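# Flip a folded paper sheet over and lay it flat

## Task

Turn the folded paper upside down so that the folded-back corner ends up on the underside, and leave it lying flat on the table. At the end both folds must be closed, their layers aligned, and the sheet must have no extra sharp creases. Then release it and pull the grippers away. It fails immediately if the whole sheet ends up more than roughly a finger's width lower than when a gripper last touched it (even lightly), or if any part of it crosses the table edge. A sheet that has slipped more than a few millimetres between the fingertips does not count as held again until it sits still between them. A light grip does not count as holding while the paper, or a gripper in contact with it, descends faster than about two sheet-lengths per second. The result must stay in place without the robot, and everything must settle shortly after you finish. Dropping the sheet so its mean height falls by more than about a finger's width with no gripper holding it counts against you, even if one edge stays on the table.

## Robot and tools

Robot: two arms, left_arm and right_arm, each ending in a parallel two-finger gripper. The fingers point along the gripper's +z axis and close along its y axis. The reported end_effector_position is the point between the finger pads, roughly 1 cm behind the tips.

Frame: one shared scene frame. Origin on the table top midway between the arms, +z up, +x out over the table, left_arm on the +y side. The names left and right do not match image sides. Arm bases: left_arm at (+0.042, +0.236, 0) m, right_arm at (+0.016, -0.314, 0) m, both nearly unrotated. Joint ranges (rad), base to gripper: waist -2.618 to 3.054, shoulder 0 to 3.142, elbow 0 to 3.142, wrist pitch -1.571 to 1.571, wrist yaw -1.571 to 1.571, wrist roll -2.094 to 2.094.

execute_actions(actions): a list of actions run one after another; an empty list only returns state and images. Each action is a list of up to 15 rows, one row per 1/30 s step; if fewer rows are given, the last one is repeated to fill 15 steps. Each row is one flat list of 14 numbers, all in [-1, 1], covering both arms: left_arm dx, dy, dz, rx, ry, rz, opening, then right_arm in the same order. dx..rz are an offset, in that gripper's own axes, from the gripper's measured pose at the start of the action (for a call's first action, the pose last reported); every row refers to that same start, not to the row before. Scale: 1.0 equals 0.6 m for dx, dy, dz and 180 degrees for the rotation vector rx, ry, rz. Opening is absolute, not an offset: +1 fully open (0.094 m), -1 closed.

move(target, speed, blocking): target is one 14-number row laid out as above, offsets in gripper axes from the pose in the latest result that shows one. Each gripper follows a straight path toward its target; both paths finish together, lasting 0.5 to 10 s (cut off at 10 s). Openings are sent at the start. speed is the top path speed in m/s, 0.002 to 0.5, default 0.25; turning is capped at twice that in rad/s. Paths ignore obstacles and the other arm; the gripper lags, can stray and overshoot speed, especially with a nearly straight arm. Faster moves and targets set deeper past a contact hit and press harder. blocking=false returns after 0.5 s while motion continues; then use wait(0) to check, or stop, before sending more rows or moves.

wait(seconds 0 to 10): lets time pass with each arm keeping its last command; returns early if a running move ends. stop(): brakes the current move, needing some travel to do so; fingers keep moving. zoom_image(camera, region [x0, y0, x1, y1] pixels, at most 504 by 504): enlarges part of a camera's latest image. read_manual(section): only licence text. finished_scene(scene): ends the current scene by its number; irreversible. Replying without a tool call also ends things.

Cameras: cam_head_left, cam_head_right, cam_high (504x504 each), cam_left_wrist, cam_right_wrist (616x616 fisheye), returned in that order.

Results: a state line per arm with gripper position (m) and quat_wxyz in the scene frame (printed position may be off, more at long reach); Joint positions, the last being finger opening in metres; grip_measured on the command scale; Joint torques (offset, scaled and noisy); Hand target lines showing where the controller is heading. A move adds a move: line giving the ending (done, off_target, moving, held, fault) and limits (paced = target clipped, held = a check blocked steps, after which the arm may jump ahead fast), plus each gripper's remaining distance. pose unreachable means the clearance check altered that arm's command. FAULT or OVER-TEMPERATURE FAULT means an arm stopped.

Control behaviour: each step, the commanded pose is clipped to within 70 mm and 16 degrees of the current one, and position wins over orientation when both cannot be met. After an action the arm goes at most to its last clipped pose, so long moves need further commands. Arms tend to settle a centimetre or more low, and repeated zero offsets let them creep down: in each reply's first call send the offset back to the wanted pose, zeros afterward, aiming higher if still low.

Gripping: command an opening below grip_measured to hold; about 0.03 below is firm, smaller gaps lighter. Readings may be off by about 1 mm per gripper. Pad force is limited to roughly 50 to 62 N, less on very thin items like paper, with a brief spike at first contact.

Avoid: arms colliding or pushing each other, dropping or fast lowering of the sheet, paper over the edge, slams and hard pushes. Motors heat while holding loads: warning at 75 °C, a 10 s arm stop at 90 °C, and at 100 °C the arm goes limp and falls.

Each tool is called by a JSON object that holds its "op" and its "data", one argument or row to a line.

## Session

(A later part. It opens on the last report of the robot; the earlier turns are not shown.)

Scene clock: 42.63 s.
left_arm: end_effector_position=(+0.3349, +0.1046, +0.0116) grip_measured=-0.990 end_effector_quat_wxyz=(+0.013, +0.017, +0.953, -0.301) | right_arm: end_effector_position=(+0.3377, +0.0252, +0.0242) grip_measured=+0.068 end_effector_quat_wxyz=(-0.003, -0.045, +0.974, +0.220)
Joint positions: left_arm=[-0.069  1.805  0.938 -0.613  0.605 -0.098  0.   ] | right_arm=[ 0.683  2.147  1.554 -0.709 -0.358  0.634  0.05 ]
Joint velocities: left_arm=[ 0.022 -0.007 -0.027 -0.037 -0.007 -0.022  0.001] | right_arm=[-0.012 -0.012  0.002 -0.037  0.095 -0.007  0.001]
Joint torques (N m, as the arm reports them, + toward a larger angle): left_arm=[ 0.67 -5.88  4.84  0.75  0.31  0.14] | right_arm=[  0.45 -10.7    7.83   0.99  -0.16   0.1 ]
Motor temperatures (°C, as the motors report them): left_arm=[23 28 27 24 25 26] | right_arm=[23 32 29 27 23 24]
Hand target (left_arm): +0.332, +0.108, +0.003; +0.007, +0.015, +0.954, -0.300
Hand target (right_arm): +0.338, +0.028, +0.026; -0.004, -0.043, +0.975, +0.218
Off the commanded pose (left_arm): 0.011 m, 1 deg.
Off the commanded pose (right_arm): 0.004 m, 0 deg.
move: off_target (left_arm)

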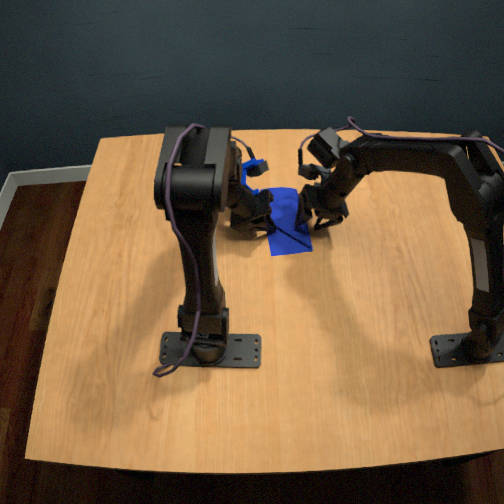

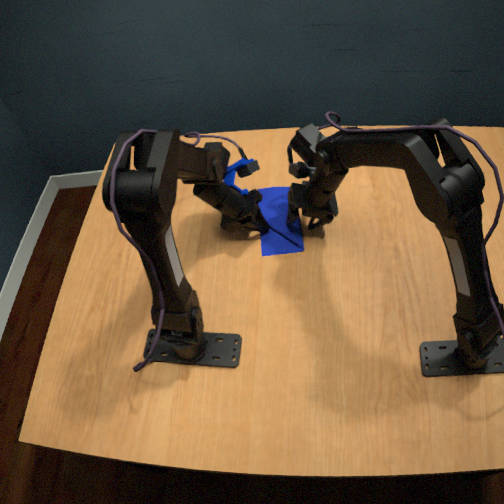

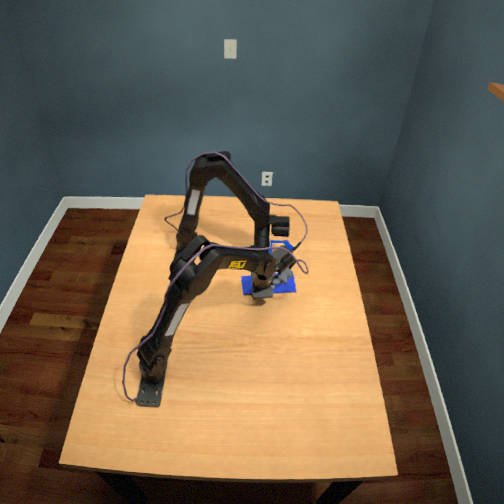

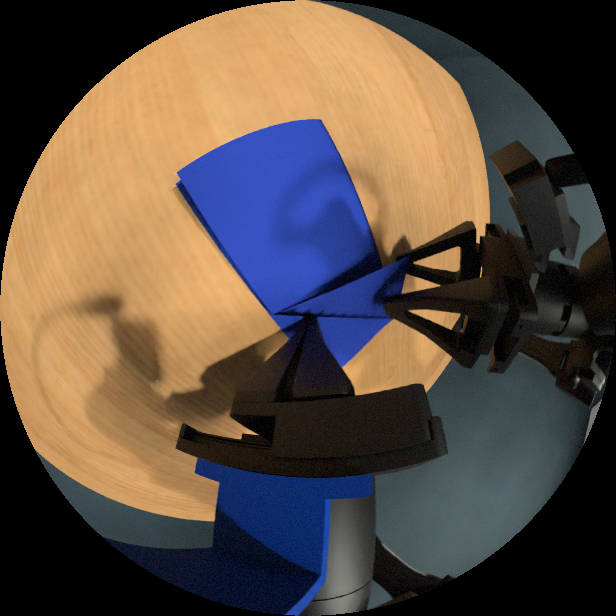

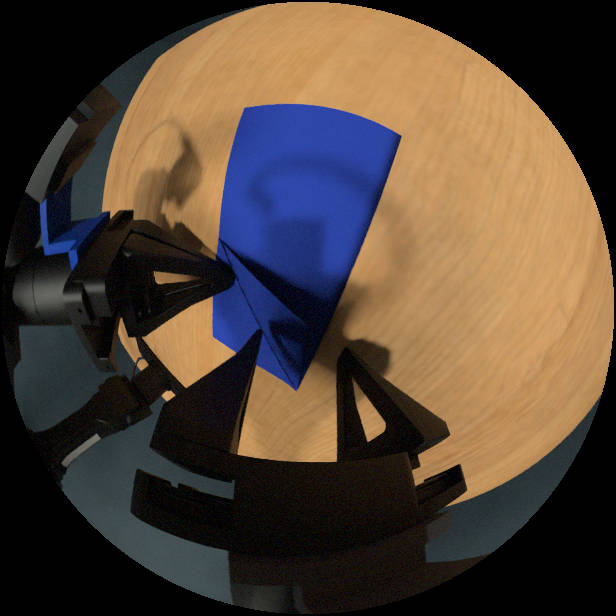

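{"op": "execute_actions", "data": {
  "actions": [
    [[0.005,0.013,0.009,0,0.005,0,-1,0,0.007,0.022,0,0.004,0,0.07]],
    [[0.005,0.013,0.009,0,0.005,0,-1,0.002,0.01,0.017,0,0.003,0,0.07]],
    [[0.005,0.013,0.009,0,0.005,0,-1,0.002,0.01,0.017,0,0.003,0,0.07]]
  ]
}}

{"op": "zoom_image", "data": {
  "camera": "cam_right_wrist",
  "region": [220,220,460,460]
}}

Scene clock: 49.00 s.
left_arm: end_effector_position=(+0.3348, +0.1044, +0.0114) grip_measured=-0.990 end_effector_quat_wxyz=(+0.014, +0.024, +0.949, -0.313) | right_arm: end_effector_position=(+0.3386, +0.0388, +0.0198) grip_measured=+0.068 end_effector_quat_wxyz=(-0.001, -0.047, +0.973, +0.225)
Joint positions: left_arm=[-0.056  1.816  0.938 -0.613  0.632 -0.067  0.   ] | right_arm=[ 0.704  2.179  1.583 -0.689 -0.358  0.653  0.05 ]
Joint velocities: left_arm=[-0.017  0.002 -0.007 -0.066 -0.007  0.022  0.   ] | right_arm=[ 0.007 -0.002  0.007 -0.022  0.037  0.022  0.   ]
Joint torques (N m, as the arm reports them, + toward a larger angle): left_arm=[ 0.44 -5.91  5.35  0.64  0.25  0.13] | right_arm=[  0.85 -10.06   7.04   1.23  -0.15   0.08]
Motor temperatures (°C, as the motors report them): left_arm=[23 27 26 24 25 26] | right_arm=[23 33 29 27 23 24]
Hand target (left_arm): +0.332, +0.108, +0.003; +0.006, +0.024, +0.951, -0.308
Hand target (right_arm): +0.337, +0.044, +0.013; -0.006, -0.047, +0.974, +0.223
Off the commanded pose (left_arm): 0.010 m, 1 deg.
Off the commanded pose (right_arm): 0.009 m, 1 deg.

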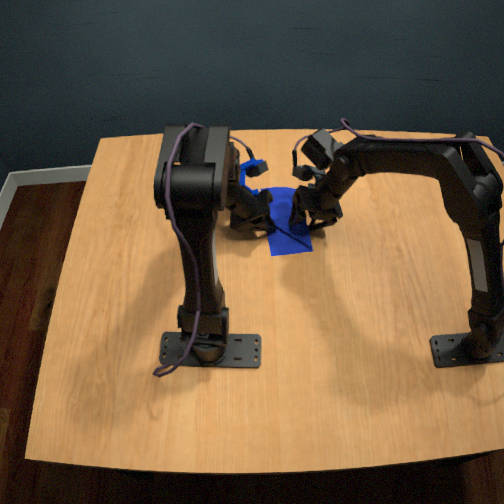

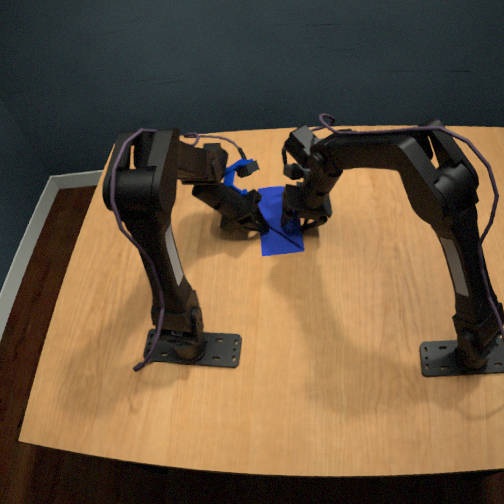

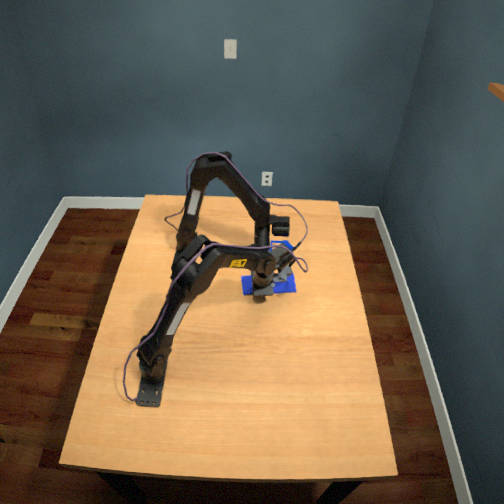

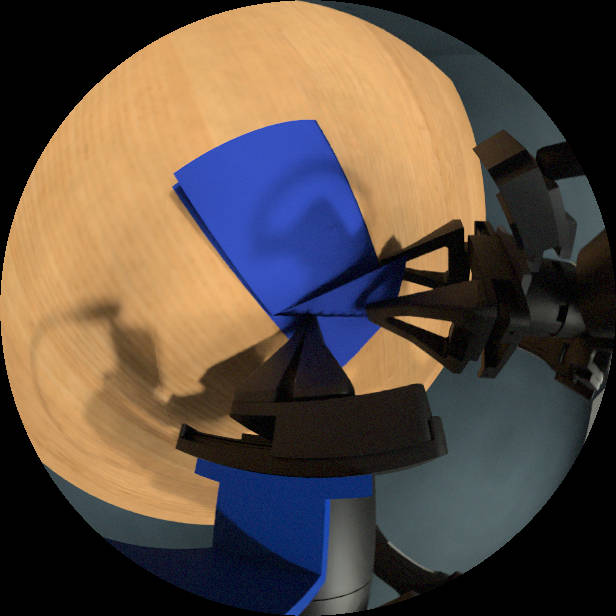

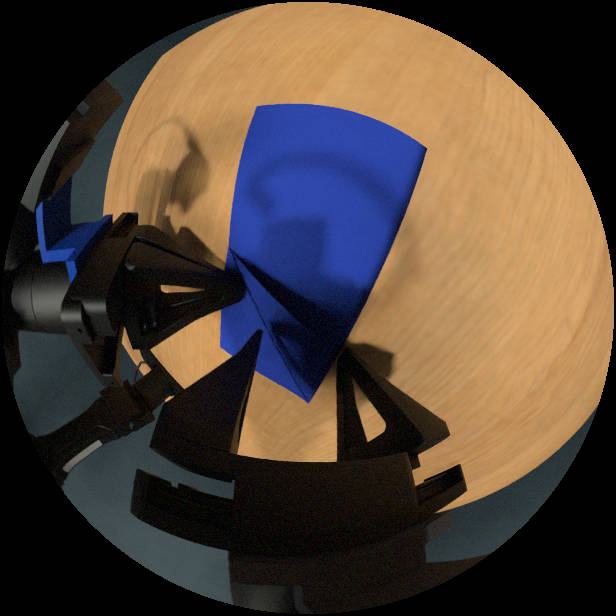

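Region (220, 220, 460, 460) of cam_right_wrist's 616x616 image, scaled by 2.100, with more detail than that image has.

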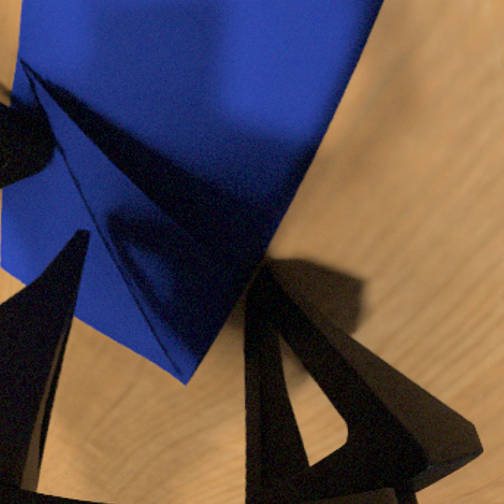

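At the edge. Nudge in, then close a bit so the finger rises.

{"op": "execute_actions", "data": {
  "actions": [
    [[0.005,0.013,0.009,-0.003,0.005,0,-1,0.002,0.008,0.016,0,0.003,0,0.07]],
    [[0.005,0.013,0.009,-0.003,0.005,0,-1,0,0.004,-0.004,0,0,0,0.02]],
    [[0.005,0.013,0.009,-0.003,0.005,0,-1,0,0.008,-0.014,0,0,0,-0.03]]
  ]
}}

{"op": "zoom_image", "data": {
  "camera": "cam_right_wrist",
  "region": [220,220,460,460]
}}

{"op": "zoom_image", "data": {
  "camera": "cam_head_right",
  "region": [245,190,335,270]
}}

Scene clock: 52.83 s.
left_arm: end_effector_position=(+0.3348, +0.1043, +0.0114) grip_measured=-0.990 end_effector_quat_wxyz=(+0.016, +0.032, +0.949, -0.313) | right_arm: end_effector_position=(+0.3365, +0.0403, +0.0191) grip_measured=-0.028 end_effector_quat_wxyz=(-0.004, -0.046, +0.974, +0.224)
Joint positions: left_arm=[-0.056  1.816  0.938 -0.613  0.633 -0.052  0.   ] | right_arm=[ 0.709  2.183  1.588 -0.695 -0.358  0.659  0.046]
Joint velocities: left_arm=[-0.012 -0.002 -0.002 -0.037  0.007 -0.022 -0.   ] | right_arm=[ 0.012  0.017 -0.007  0.007  0.022  0.037 -0.002]
Joint torques (N m, as the arm reports them, + toward a larger angle): left_arm=[ 0.38 -5.83  5.45  0.62  0.23  0.14] | right_arm=[ -0.05 -12.52   7.6    0.94  -0.15   0.04]
Motor temperatures (°C, as the motors report them): left_arm=[23 27 26 24 25 26] | right_arm=[23 33 30 26 23 24]
Hand target (left_arm): +0.332, +0.107, +0.003; +0.008, +0.032, +0.951, -0.308
Hand target (right_arm): +0.338, +0.042, +0.029; +0.000, -0.047, +0.973, +0.227
Off the commanded pose (left_arm): 0.010 m, 1 deg.
Off the commanded pose (right_arm): 0.011 m, 1 deg.

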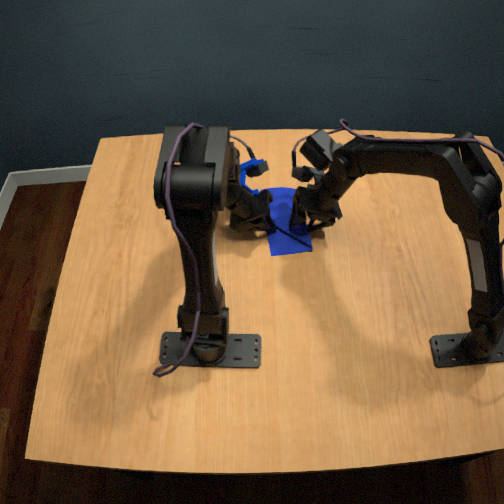

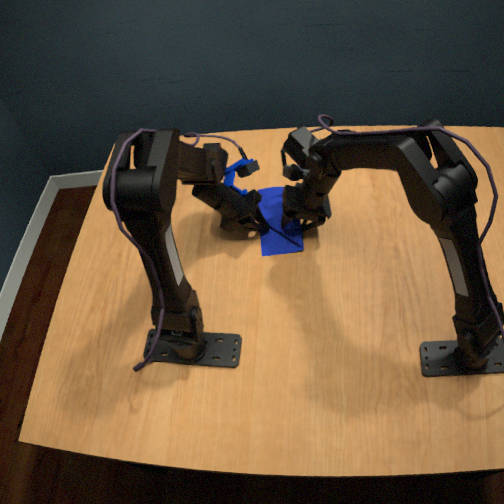

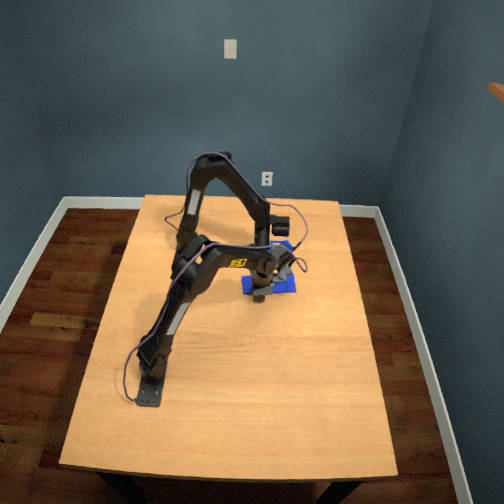

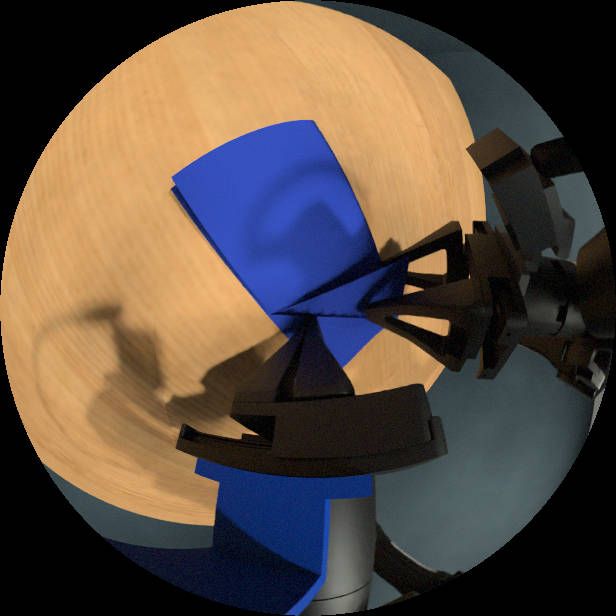

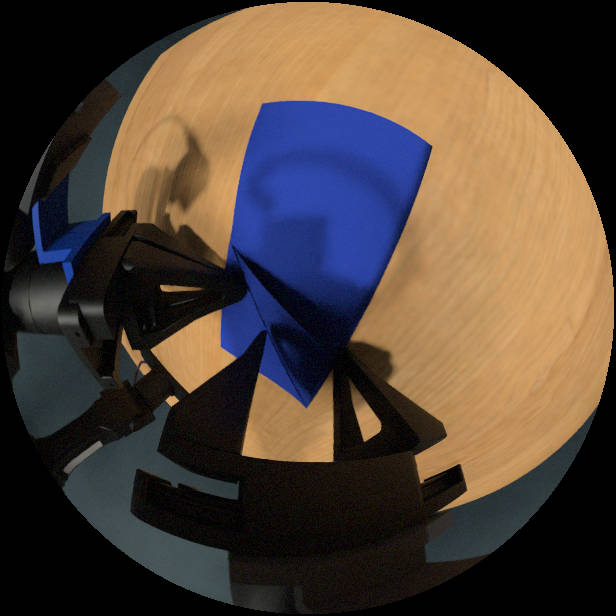

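Region (220, 220, 460, 460) of cam_right_wrist's 616x616 image, scaled by 2.100, with more detail than that image has.

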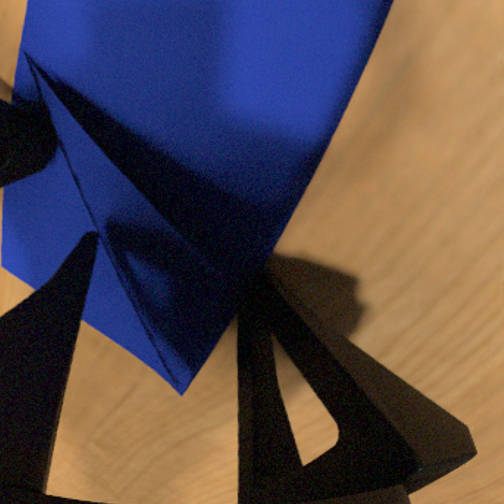

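Region (245, 190, 335, 270) of cam_head_right's 504x504 image, scaled by 5.600, with more detail than that image has.

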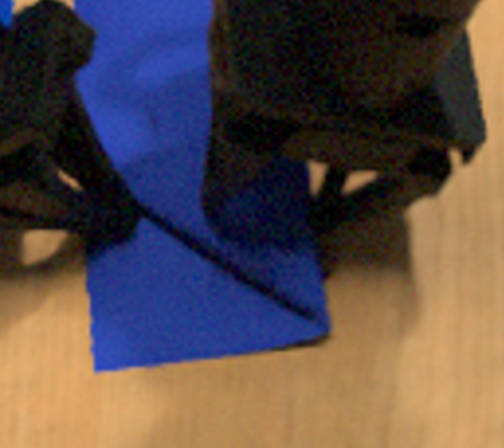

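{"op": "execute_actions", "data": {
  "actions": [
    [[0.005,0.013,0.009,-0.003,0.005,0,-1,-0.003,0.014,-0.018,-0.005,-0.003,0,-0.08]],
    [[0.005,0.013,0.009,-0.003,0.005,0,-1,-0.003,0.014,-0.022,-0.005,-0.003,0,-0.12]]
  ]
}}

{"op": "zoom_image", "data": {
  "camera": "cam_head_right",
  "region": [245,190,335,270]
}}

Scene clock: 55.87 s.
left_arm: end_effector_position=(+0.3348, +0.1043, +0.0115) grip_measured=-0.990 end_effector_quat_wxyz=(+0.017, +0.036, +0.949, -0.313) | right_arm: end_effector_position=(+0.3349, +0.0390, +0.0185) grip_measured=-0.118 end_effector_quat_wxyz=(-0.007, -0.045, +0.974, +0.221)
Joint positions: left_arm=[-0.056  1.816  0.938 -0.613  0.633 -0.043  0.   ] | right_arm=[ 0.709  2.183  1.588 -0.704 -0.358  0.659  0.041]
Joint velocities: left_arm=[-0.002  0.007  0.002 -0.066  0.066 -0.037 -0.001] | right_arm=[-0.002  0.007  0.002 -0.022 -0.066 -0.095 -0.001]
Joint torques (N m, as the arm reports them, + toward a larger angle): left_arm=[ 0.4  -5.82  5.43  0.62  0.24  0.14] | right_arm=[ -0.2  -13.39   7.3    0.96  -0.27   0.05]
Motor temperatures (°C, as the motors report them): left_arm=[23 27 26 24 25 26] | right_arm=[23 35 30 26 23 24]
Hand target (left_arm): +0.332, +0.107, +0.003; +0.009, +0.036, +0.951, -0.308
Hand target (right_arm): +0.337, +0.042, +0.034; -0.000, -0.045, +0.972, +0.231
Off the commanded pose (left_arm): 0.010 m, 1 deg.
Off the commanded pose (right_arm): 0.017 m, 1 deg.

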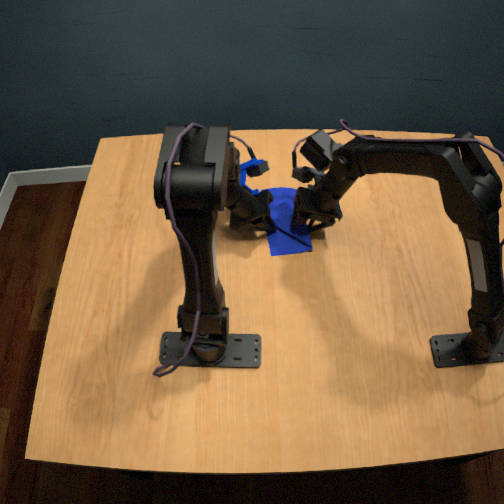

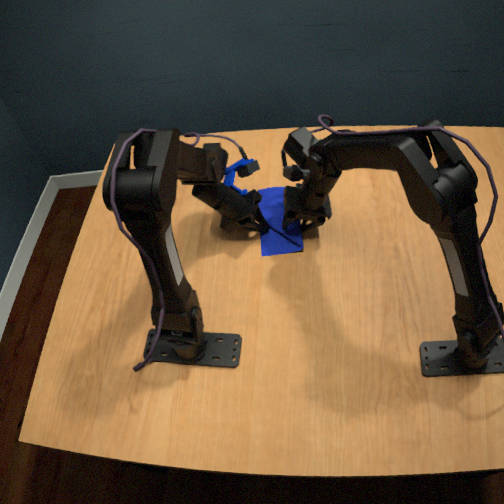

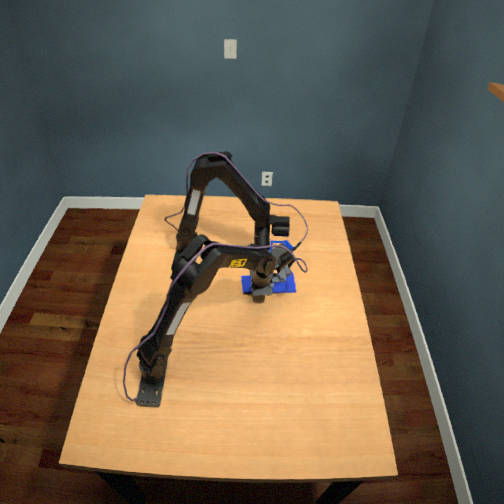

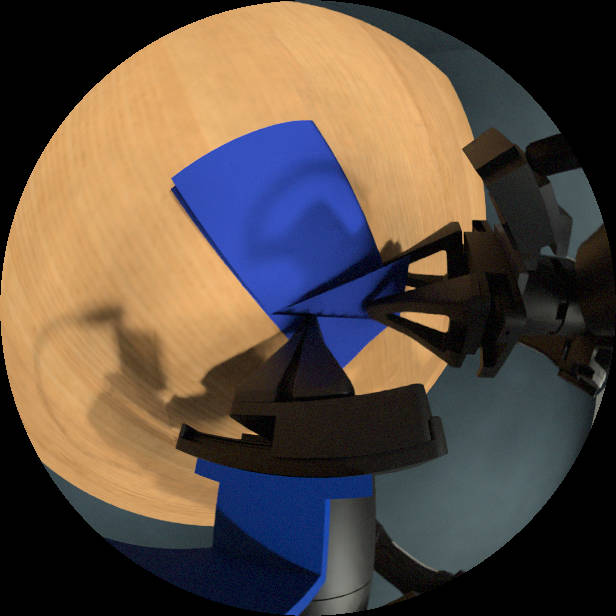

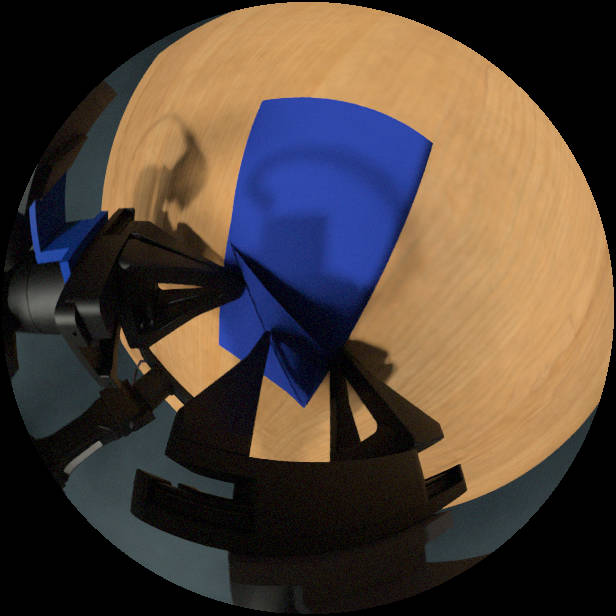

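Region (245, 190, 335, 270) of cam_head_right's 504x504 image, scaled by 5.600, with more detail than that image has.

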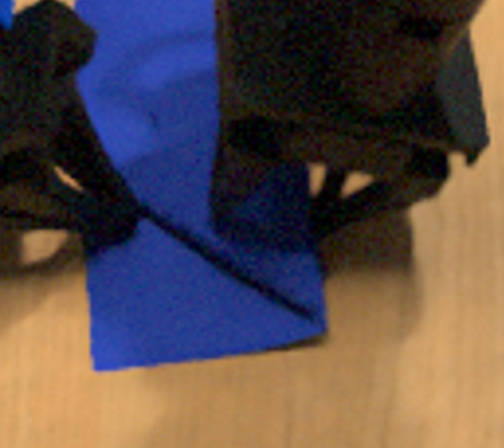

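{"op": "execute_actions", "data": {
  "actions": [
    [[0.005,0.013,0.009,-0.003,0.005,0,-1,-0.004,0.022,-0.026,-0.01,-0.006,0,-0.18],[0.005,0.013,0.009,-0.003,0.005,0,-1,-0.004,0.024,-0.028,-0.012,-0.006,0,-0.2],[0.005,0.013,0.009,-0.003,0.005,0,-1,-0.004,0.026,-0.031,-0.015,-0.006,0,-0.2],[0.005,0.013,0.009,-0.003,0.005,0,-1,-0.004,0.028,-0.034,-0.018,-0.006,0,-0.2]]
  ]
}}

{"op": "zoom_image", "data": {
  "camera": "cam_head_right",
  "region": [245,190,335,270]
}}

Scene clock: 59.47 s.
left_arm: end_effector_position=(+0.3348, +0.1043, +0.0115) grip_measured=-0.990 end_effector_quat_wxyz=(+0.018, +0.038, +0.949, -0.313) | right_arm: end_effector_position=(+0.3342, +0.0435, +0.0340) grip_measured=-0.198 end_effector_quat_wxyz=(-0.004, -0.046, +0.970, +0.239)
Joint positions: left_arm=[-0.056  1.816  0.938 -0.613  0.633 -0.038  0.   ] | right_arm=[ 0.709  2.152  1.588 -0.704 -0.382  0.667  0.038]
Joint velocities: left_arm=[ 0.002  0.002  0.002 -0.11   0.037 -0.066 -0.   ] | right_arm=[-0.017 -0.007  0.002  0.037  0.007  0.066 -0.   ]
Joint torques (N m, as the arm reports them, + toward a larger angle): left_arm=[ 0.39 -5.79  5.47  0.63  0.24  0.13] | right_arm=[ -0.16 -12.63   6.88   1.17  -0.25   0.06]
Motor temperatures (°C, as the motors report them): left_arm=[23 27 26 24 25 26] | right_arm=[23 36 30 26 23 24]
Hand target (left_arm): +0.332, +0.107, +0.003; +0.010, +0.038, +0.951, -0.308
Hand target (right_arm): +0.336, +0.046, +0.044; +0.001, -0.043, +0.968, +0.249
Off the commanded pose (left_arm): 0.010 m, 1 deg.
Off the commanded pose (right_arm): 0.011 m, 1 deg.

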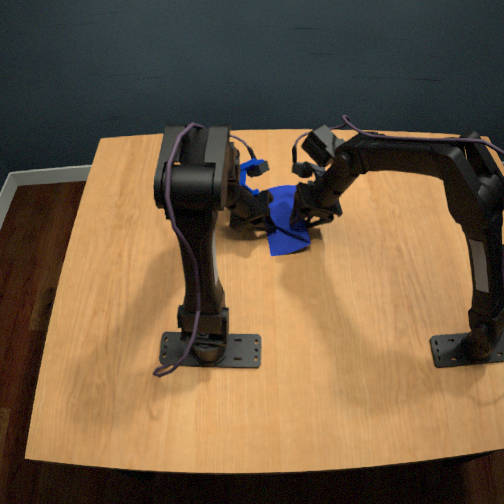

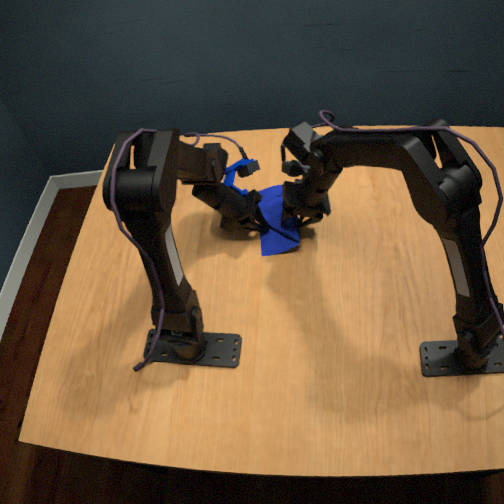

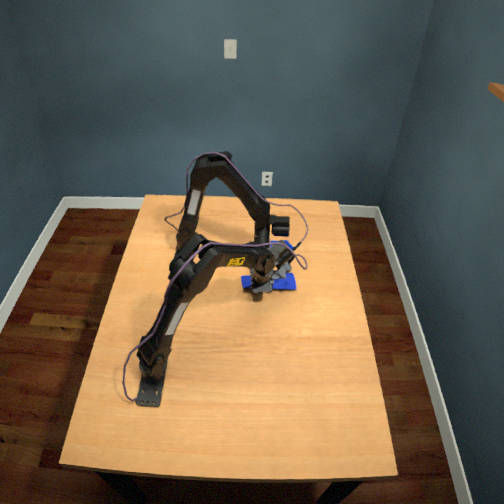

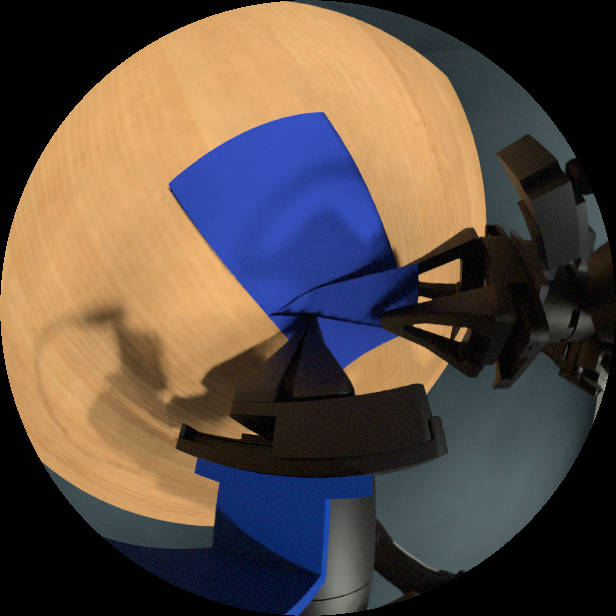

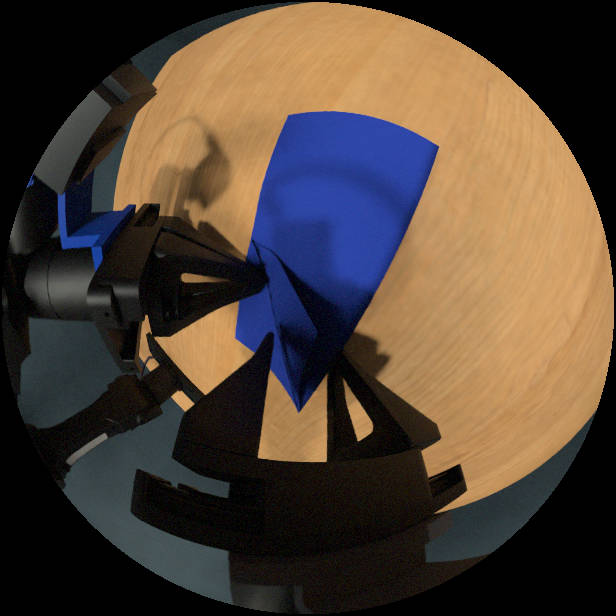

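Region (245, 190, 335, 270) of cam_head_right's 504x504 image, scaled by 5.600, with more detail than that image has.

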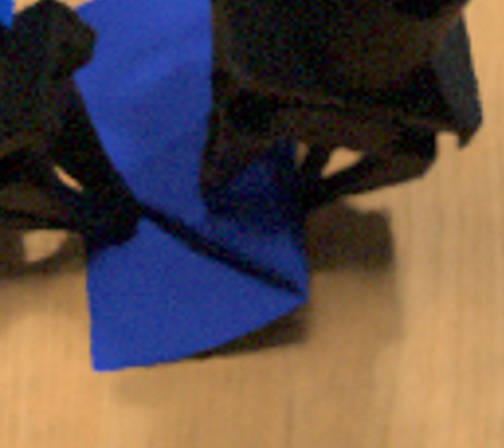

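{"op": "execute_actions", "data": {
  "actions": [
    [[0.005,0.013,0.009,-0.003,0.005,0,-1,-0.003,0.01,-0.012,-0.04,0,0,-0.2]],
    [[0.005,0.013,0.009,-0.003,0.005,0,-1,0,0.008,-0.006,-0.045,0,0,-0.2]],
    [[0.005,0.013,0.009,-0.003,0.005,0,-1,0,0.006,-0.004,-0.045,0,0,-0.2]]
  ]
}}

{"op": "zoom_image", "data": {
  "camera": "cam_head_right",
  "region": [245,190,335,270]
}}

Scene clock: 63.17 s.
left_arm: end_effector_position=(+0.3348, +0.1042, +0.0115) grip_measured=-0.990 end_effector_quat_wxyz=(+0.020, +0.045, +0.948, -0.313) | right_arm: end_effector_position=(+0.3326, +0.0433, +0.0302) grip_measured=-0.198 end_effector_quat_wxyz=(-0.028, -0.039, +0.917, +0.395)
Joint positions: left_arm=[-0.056  1.816  0.938 -0.613  0.634 -0.024  0.   ] | right_arm=[ 0.608  2.11   1.329 -0.329 -0.698  0.686  0.038]
Joint velocities: left_arm=[ 0.002 -0.012  0.002 -0.051  0.007  0.022 -0.001] | right_arm=[-0.007  0.007  0.007  0.037 -0.066  0.007  0.   ]
Joint torques (N m, as the arm reports them, + toward a larger angle): left_arm=[ 0.39 -5.76  5.49  0.64  0.23  0.15] | right_arm=[ -0.45 -11.8    5.29   1.47  -0.44   0.1 ]
Motor temperatures (°C, as the motors report them): left_arm=[23 27 26 24 25 26] | right_arm=[23 37 30 26 23 24]
Hand target (left_arm): +0.333, +0.107, +0.003; +0.012, +0.045, +0.950, -0.308
Hand target (right_arm): +0.333, +0.045, +0.036; -0.026, -0.039, +0.913, +0.406
Off the commanded pose (left_arm): 0.010 m, 1 deg.
Off the commanded pose (right_arm): 0.006 m, 1 deg.

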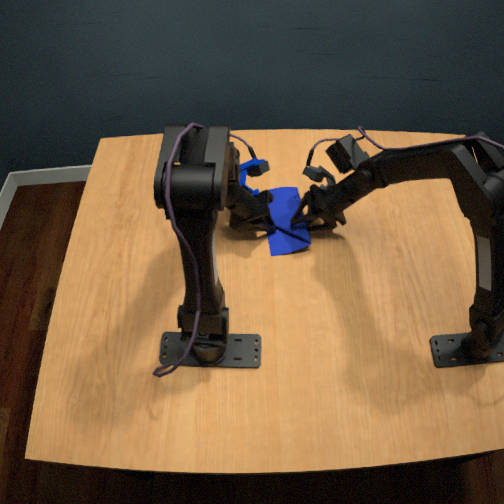

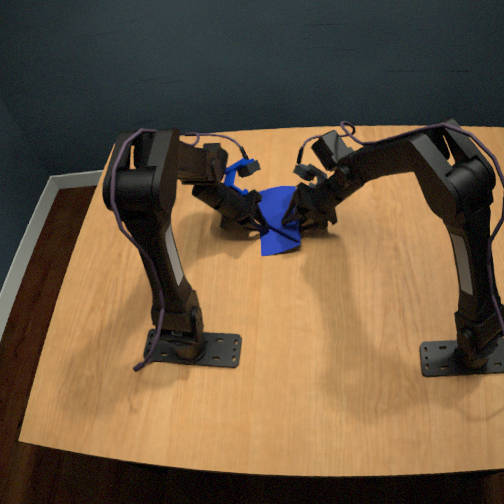

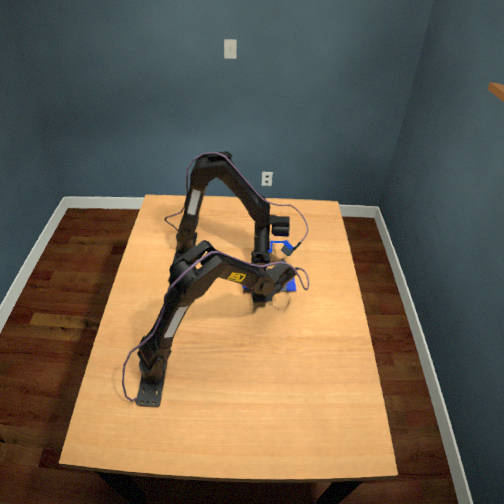

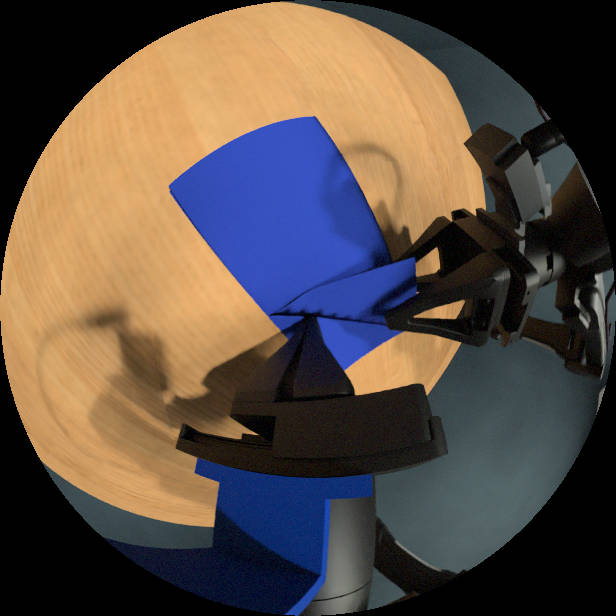

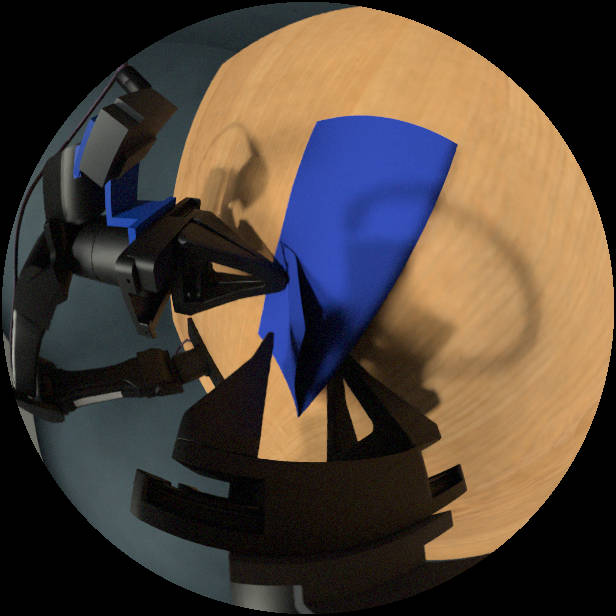

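Region (245, 190, 335, 270) of cam_head_right's 504x504 image, scaled by 5.600, with more detail than that image has.

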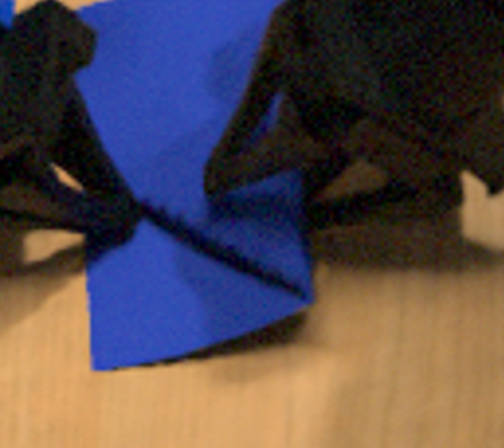

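Finger is under. Close gradually, then release the pin.

{"op": "execute_actions", "data": {
  "actions": [
    [[0.005,0.013,0.009,-0.003,0.005,0,-1,0,0.006,-0.004,-0.03,0,0,-0.4]],
    [[0.005,0.013,0.009,-0.003,0.005,0,-1,0,0.003,0,0,0,0,-0.6]],
    [[0.005,0.013,0.009,-0.003,0.005,0,-1,0,0.003,0,0,0,0,-0.8]],
    [[0,-0.01,-0.03,0,0,0,-1,0,0.003,0,0,0,0,-0.92]],
    [[0,0,-0.07,0,0,0,-1,0,0.003,0,0,0,0,-1]]
  ]
}}

{"op": "move", "data": {
  "target": [0.05,0.1,-0.3,0,0,0,-1,0,0.07,-0.09,0.1,0,0,-1],
  "speed": 0.15
}}

Scene clock: 69.10 s.
left_arm: end_effector_position=(+0.3222, +0.1341, +0.0465) grip_measured=-0.990 end_effector_quat_wxyz=(+0.002, +0.035, +0.950, -0.312) | right_arm: end_effector_position=(+0.3330, +0.0444, +0.0309) grip_measured=-0.981 end_effector_quat_wxyz=(-0.028, -0.040, +0.902, +0.428)
Joint positions: left_arm=[ 0.044  1.736  1.006 -0.87   0.633  0.092  0.   ] | right_arm=[ 0.592  2.109  1.278 -0.227 -0.761  0.706  0.001]
Joint velocities: left_arm=[ 0.022 -0.007 -0.002 -0.051 -0.066  0.007  0.001] | right_arm=[ 0.002  0.022 -0.007  0.037 -0.007 -0.007  0.   ]
Joint torques (N m, as the arm reports them, + toward a larger angle): left_arm=[-0.07 -7.69  7.57  0.25  0.33  0.11] | right_arm=[  0.42 -11.04   6.19   1.45  -0.35   0.07]
Motor temperatures (°C, as the motors report them): left_arm=[23 27 26 24 25 26] | right_arm=[23 38 30 27 23 24]
Hand target (left_arm): +0.324, +0.134, +0.053; +0.006, +0.044, +0.949, -0.313
Hand target (right_arm): +0.333, +0.046, +0.032; -0.028, -0.040, +0.902, +0.429
Off the commanded pose (left_arm): 0.007 m, 1 deg.
Off the commanded pose (right_arm): 0.002 m, 0 deg.

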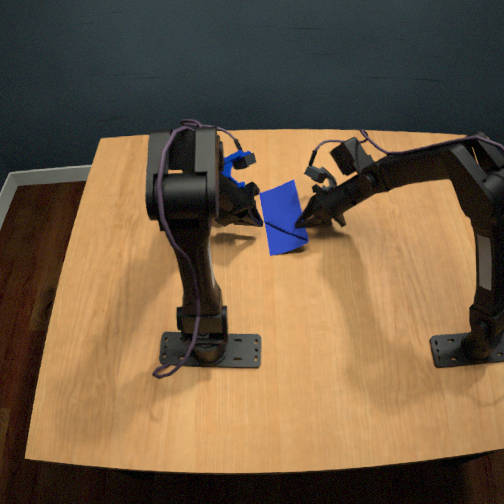

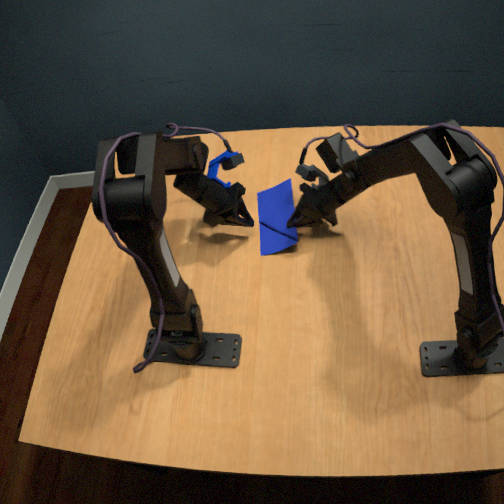

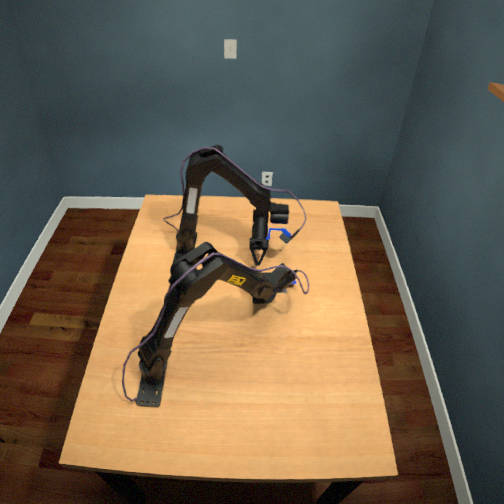

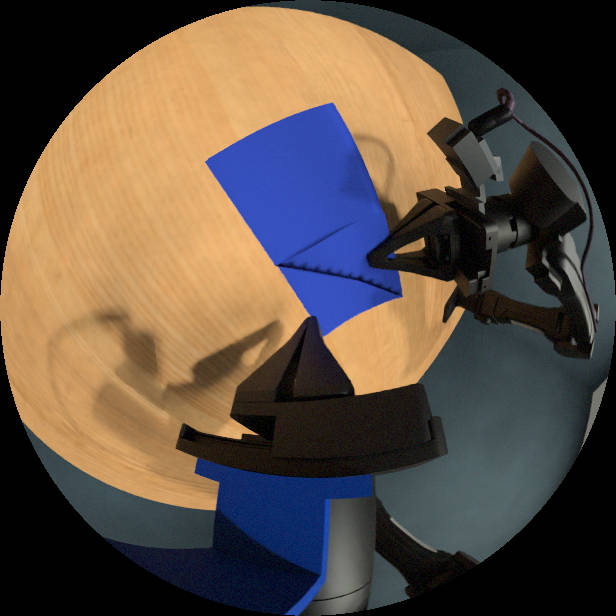

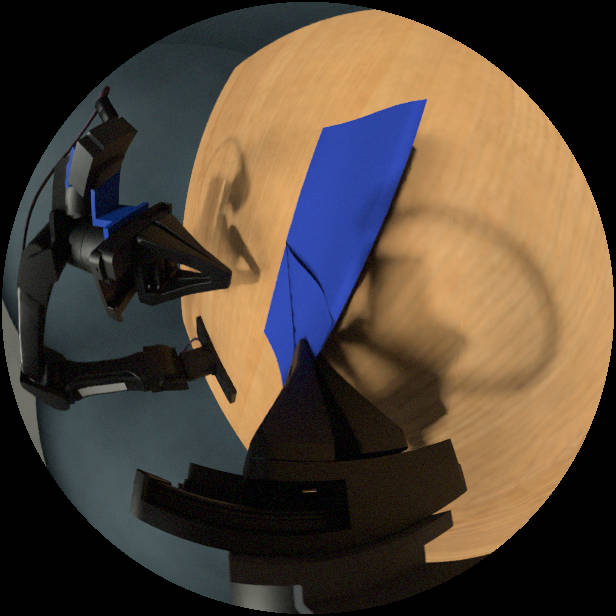

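Scene clock: 71.03 s.
left_arm: end_effector_position=(+0.2965, +0.2878, +0.1434) grip_measured=-0.990 end_effector_quat_wxyz=(+0.015, +0.015, +0.953, -0.303) | right_arm: end_effector_position=(+0.3362, +0.0263, +0.0873) grip_measured=-0.981 end_effector_quat_wxyz=(-0.028, -0.031, +0.959, +0.279)
Joint positions: left_arm=[ 0.584  1.751  1.418 -1.574  0.527  0.671  0.   ] | right_arm=[ 0.639  2.065  1.64  -0.847 -0.492  0.643  0.001]
Joint velocities: left_arm=[ 0.007 -0.002  0.002 -0.037 -0.007  0.022 -0.001] | right_arm=[ 0.007 -0.012 -0.002  0.037  0.007 -0.037  0.   ]
Joint torques (N m, as the arm reports them, + toward a larger angle): left_arm=[ 0.09 -8.99  8.06 -0.34  0.25  0.12] | right_arm=[  0.66 -11.4    8.02   1.05  -0.17  -0.11]
Motor temperatures (°C, as the motors report them): left_arm=[23 28 27 24 25 26] | right_arm=[23 38 30 27 23 24]
Hand target (left_arm): +0.299, +0.289, +0.153; +0.031, +0.025, +0.955, -0.294
Hand target (right_arm): +0.335, +0.030, +0.097; -0.021, -0.042, +0.958, +0.282
Off the commanded pose (left_arm): 0.013 m, 3 deg.
Off the commanded pose (right_arm): 0.011 m, 2 deg.
joint sent to its limit (left arm) — the command would take joint 4 (wrist pitch) past its lower limit, so that joint was sent only as far as its limit.
move: off_target (left_arm, right_arm)

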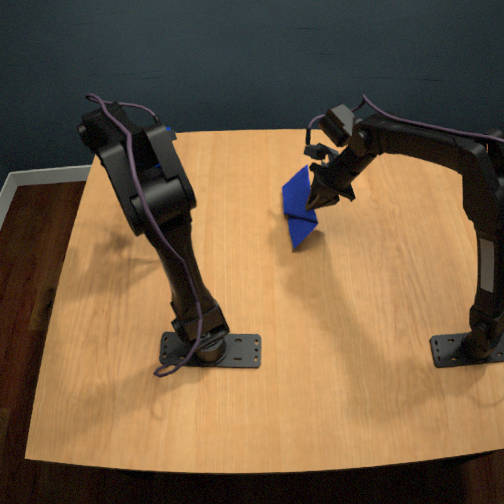

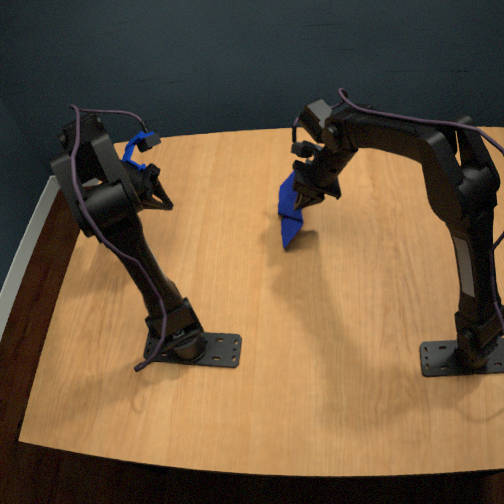

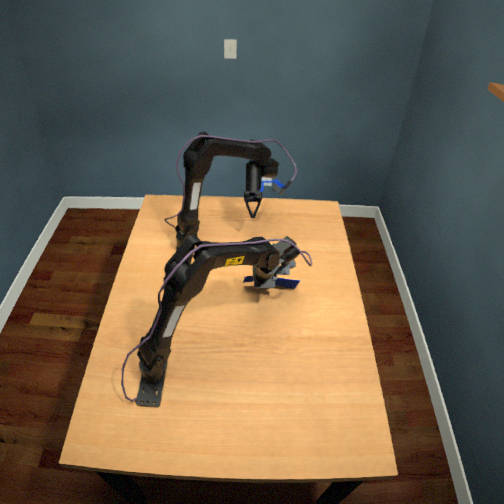

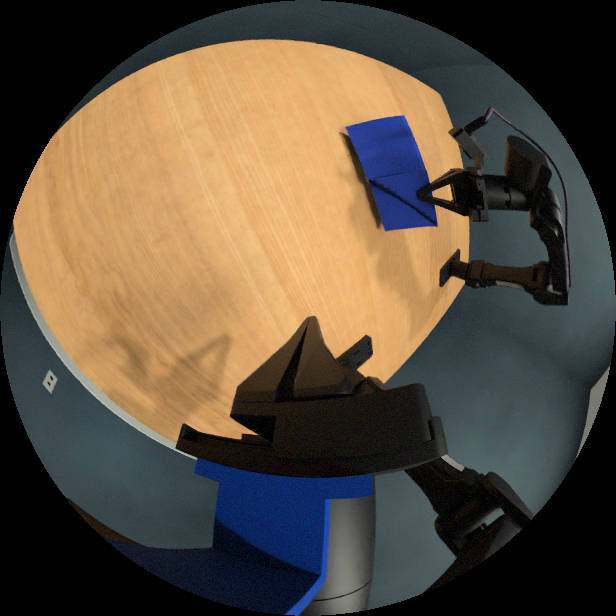

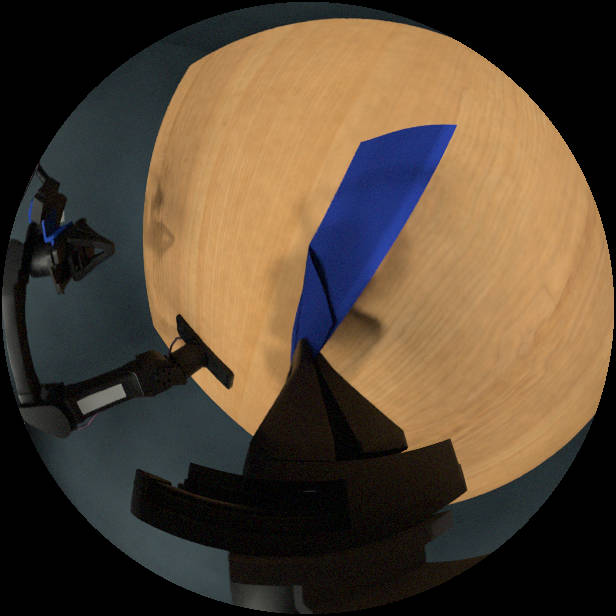

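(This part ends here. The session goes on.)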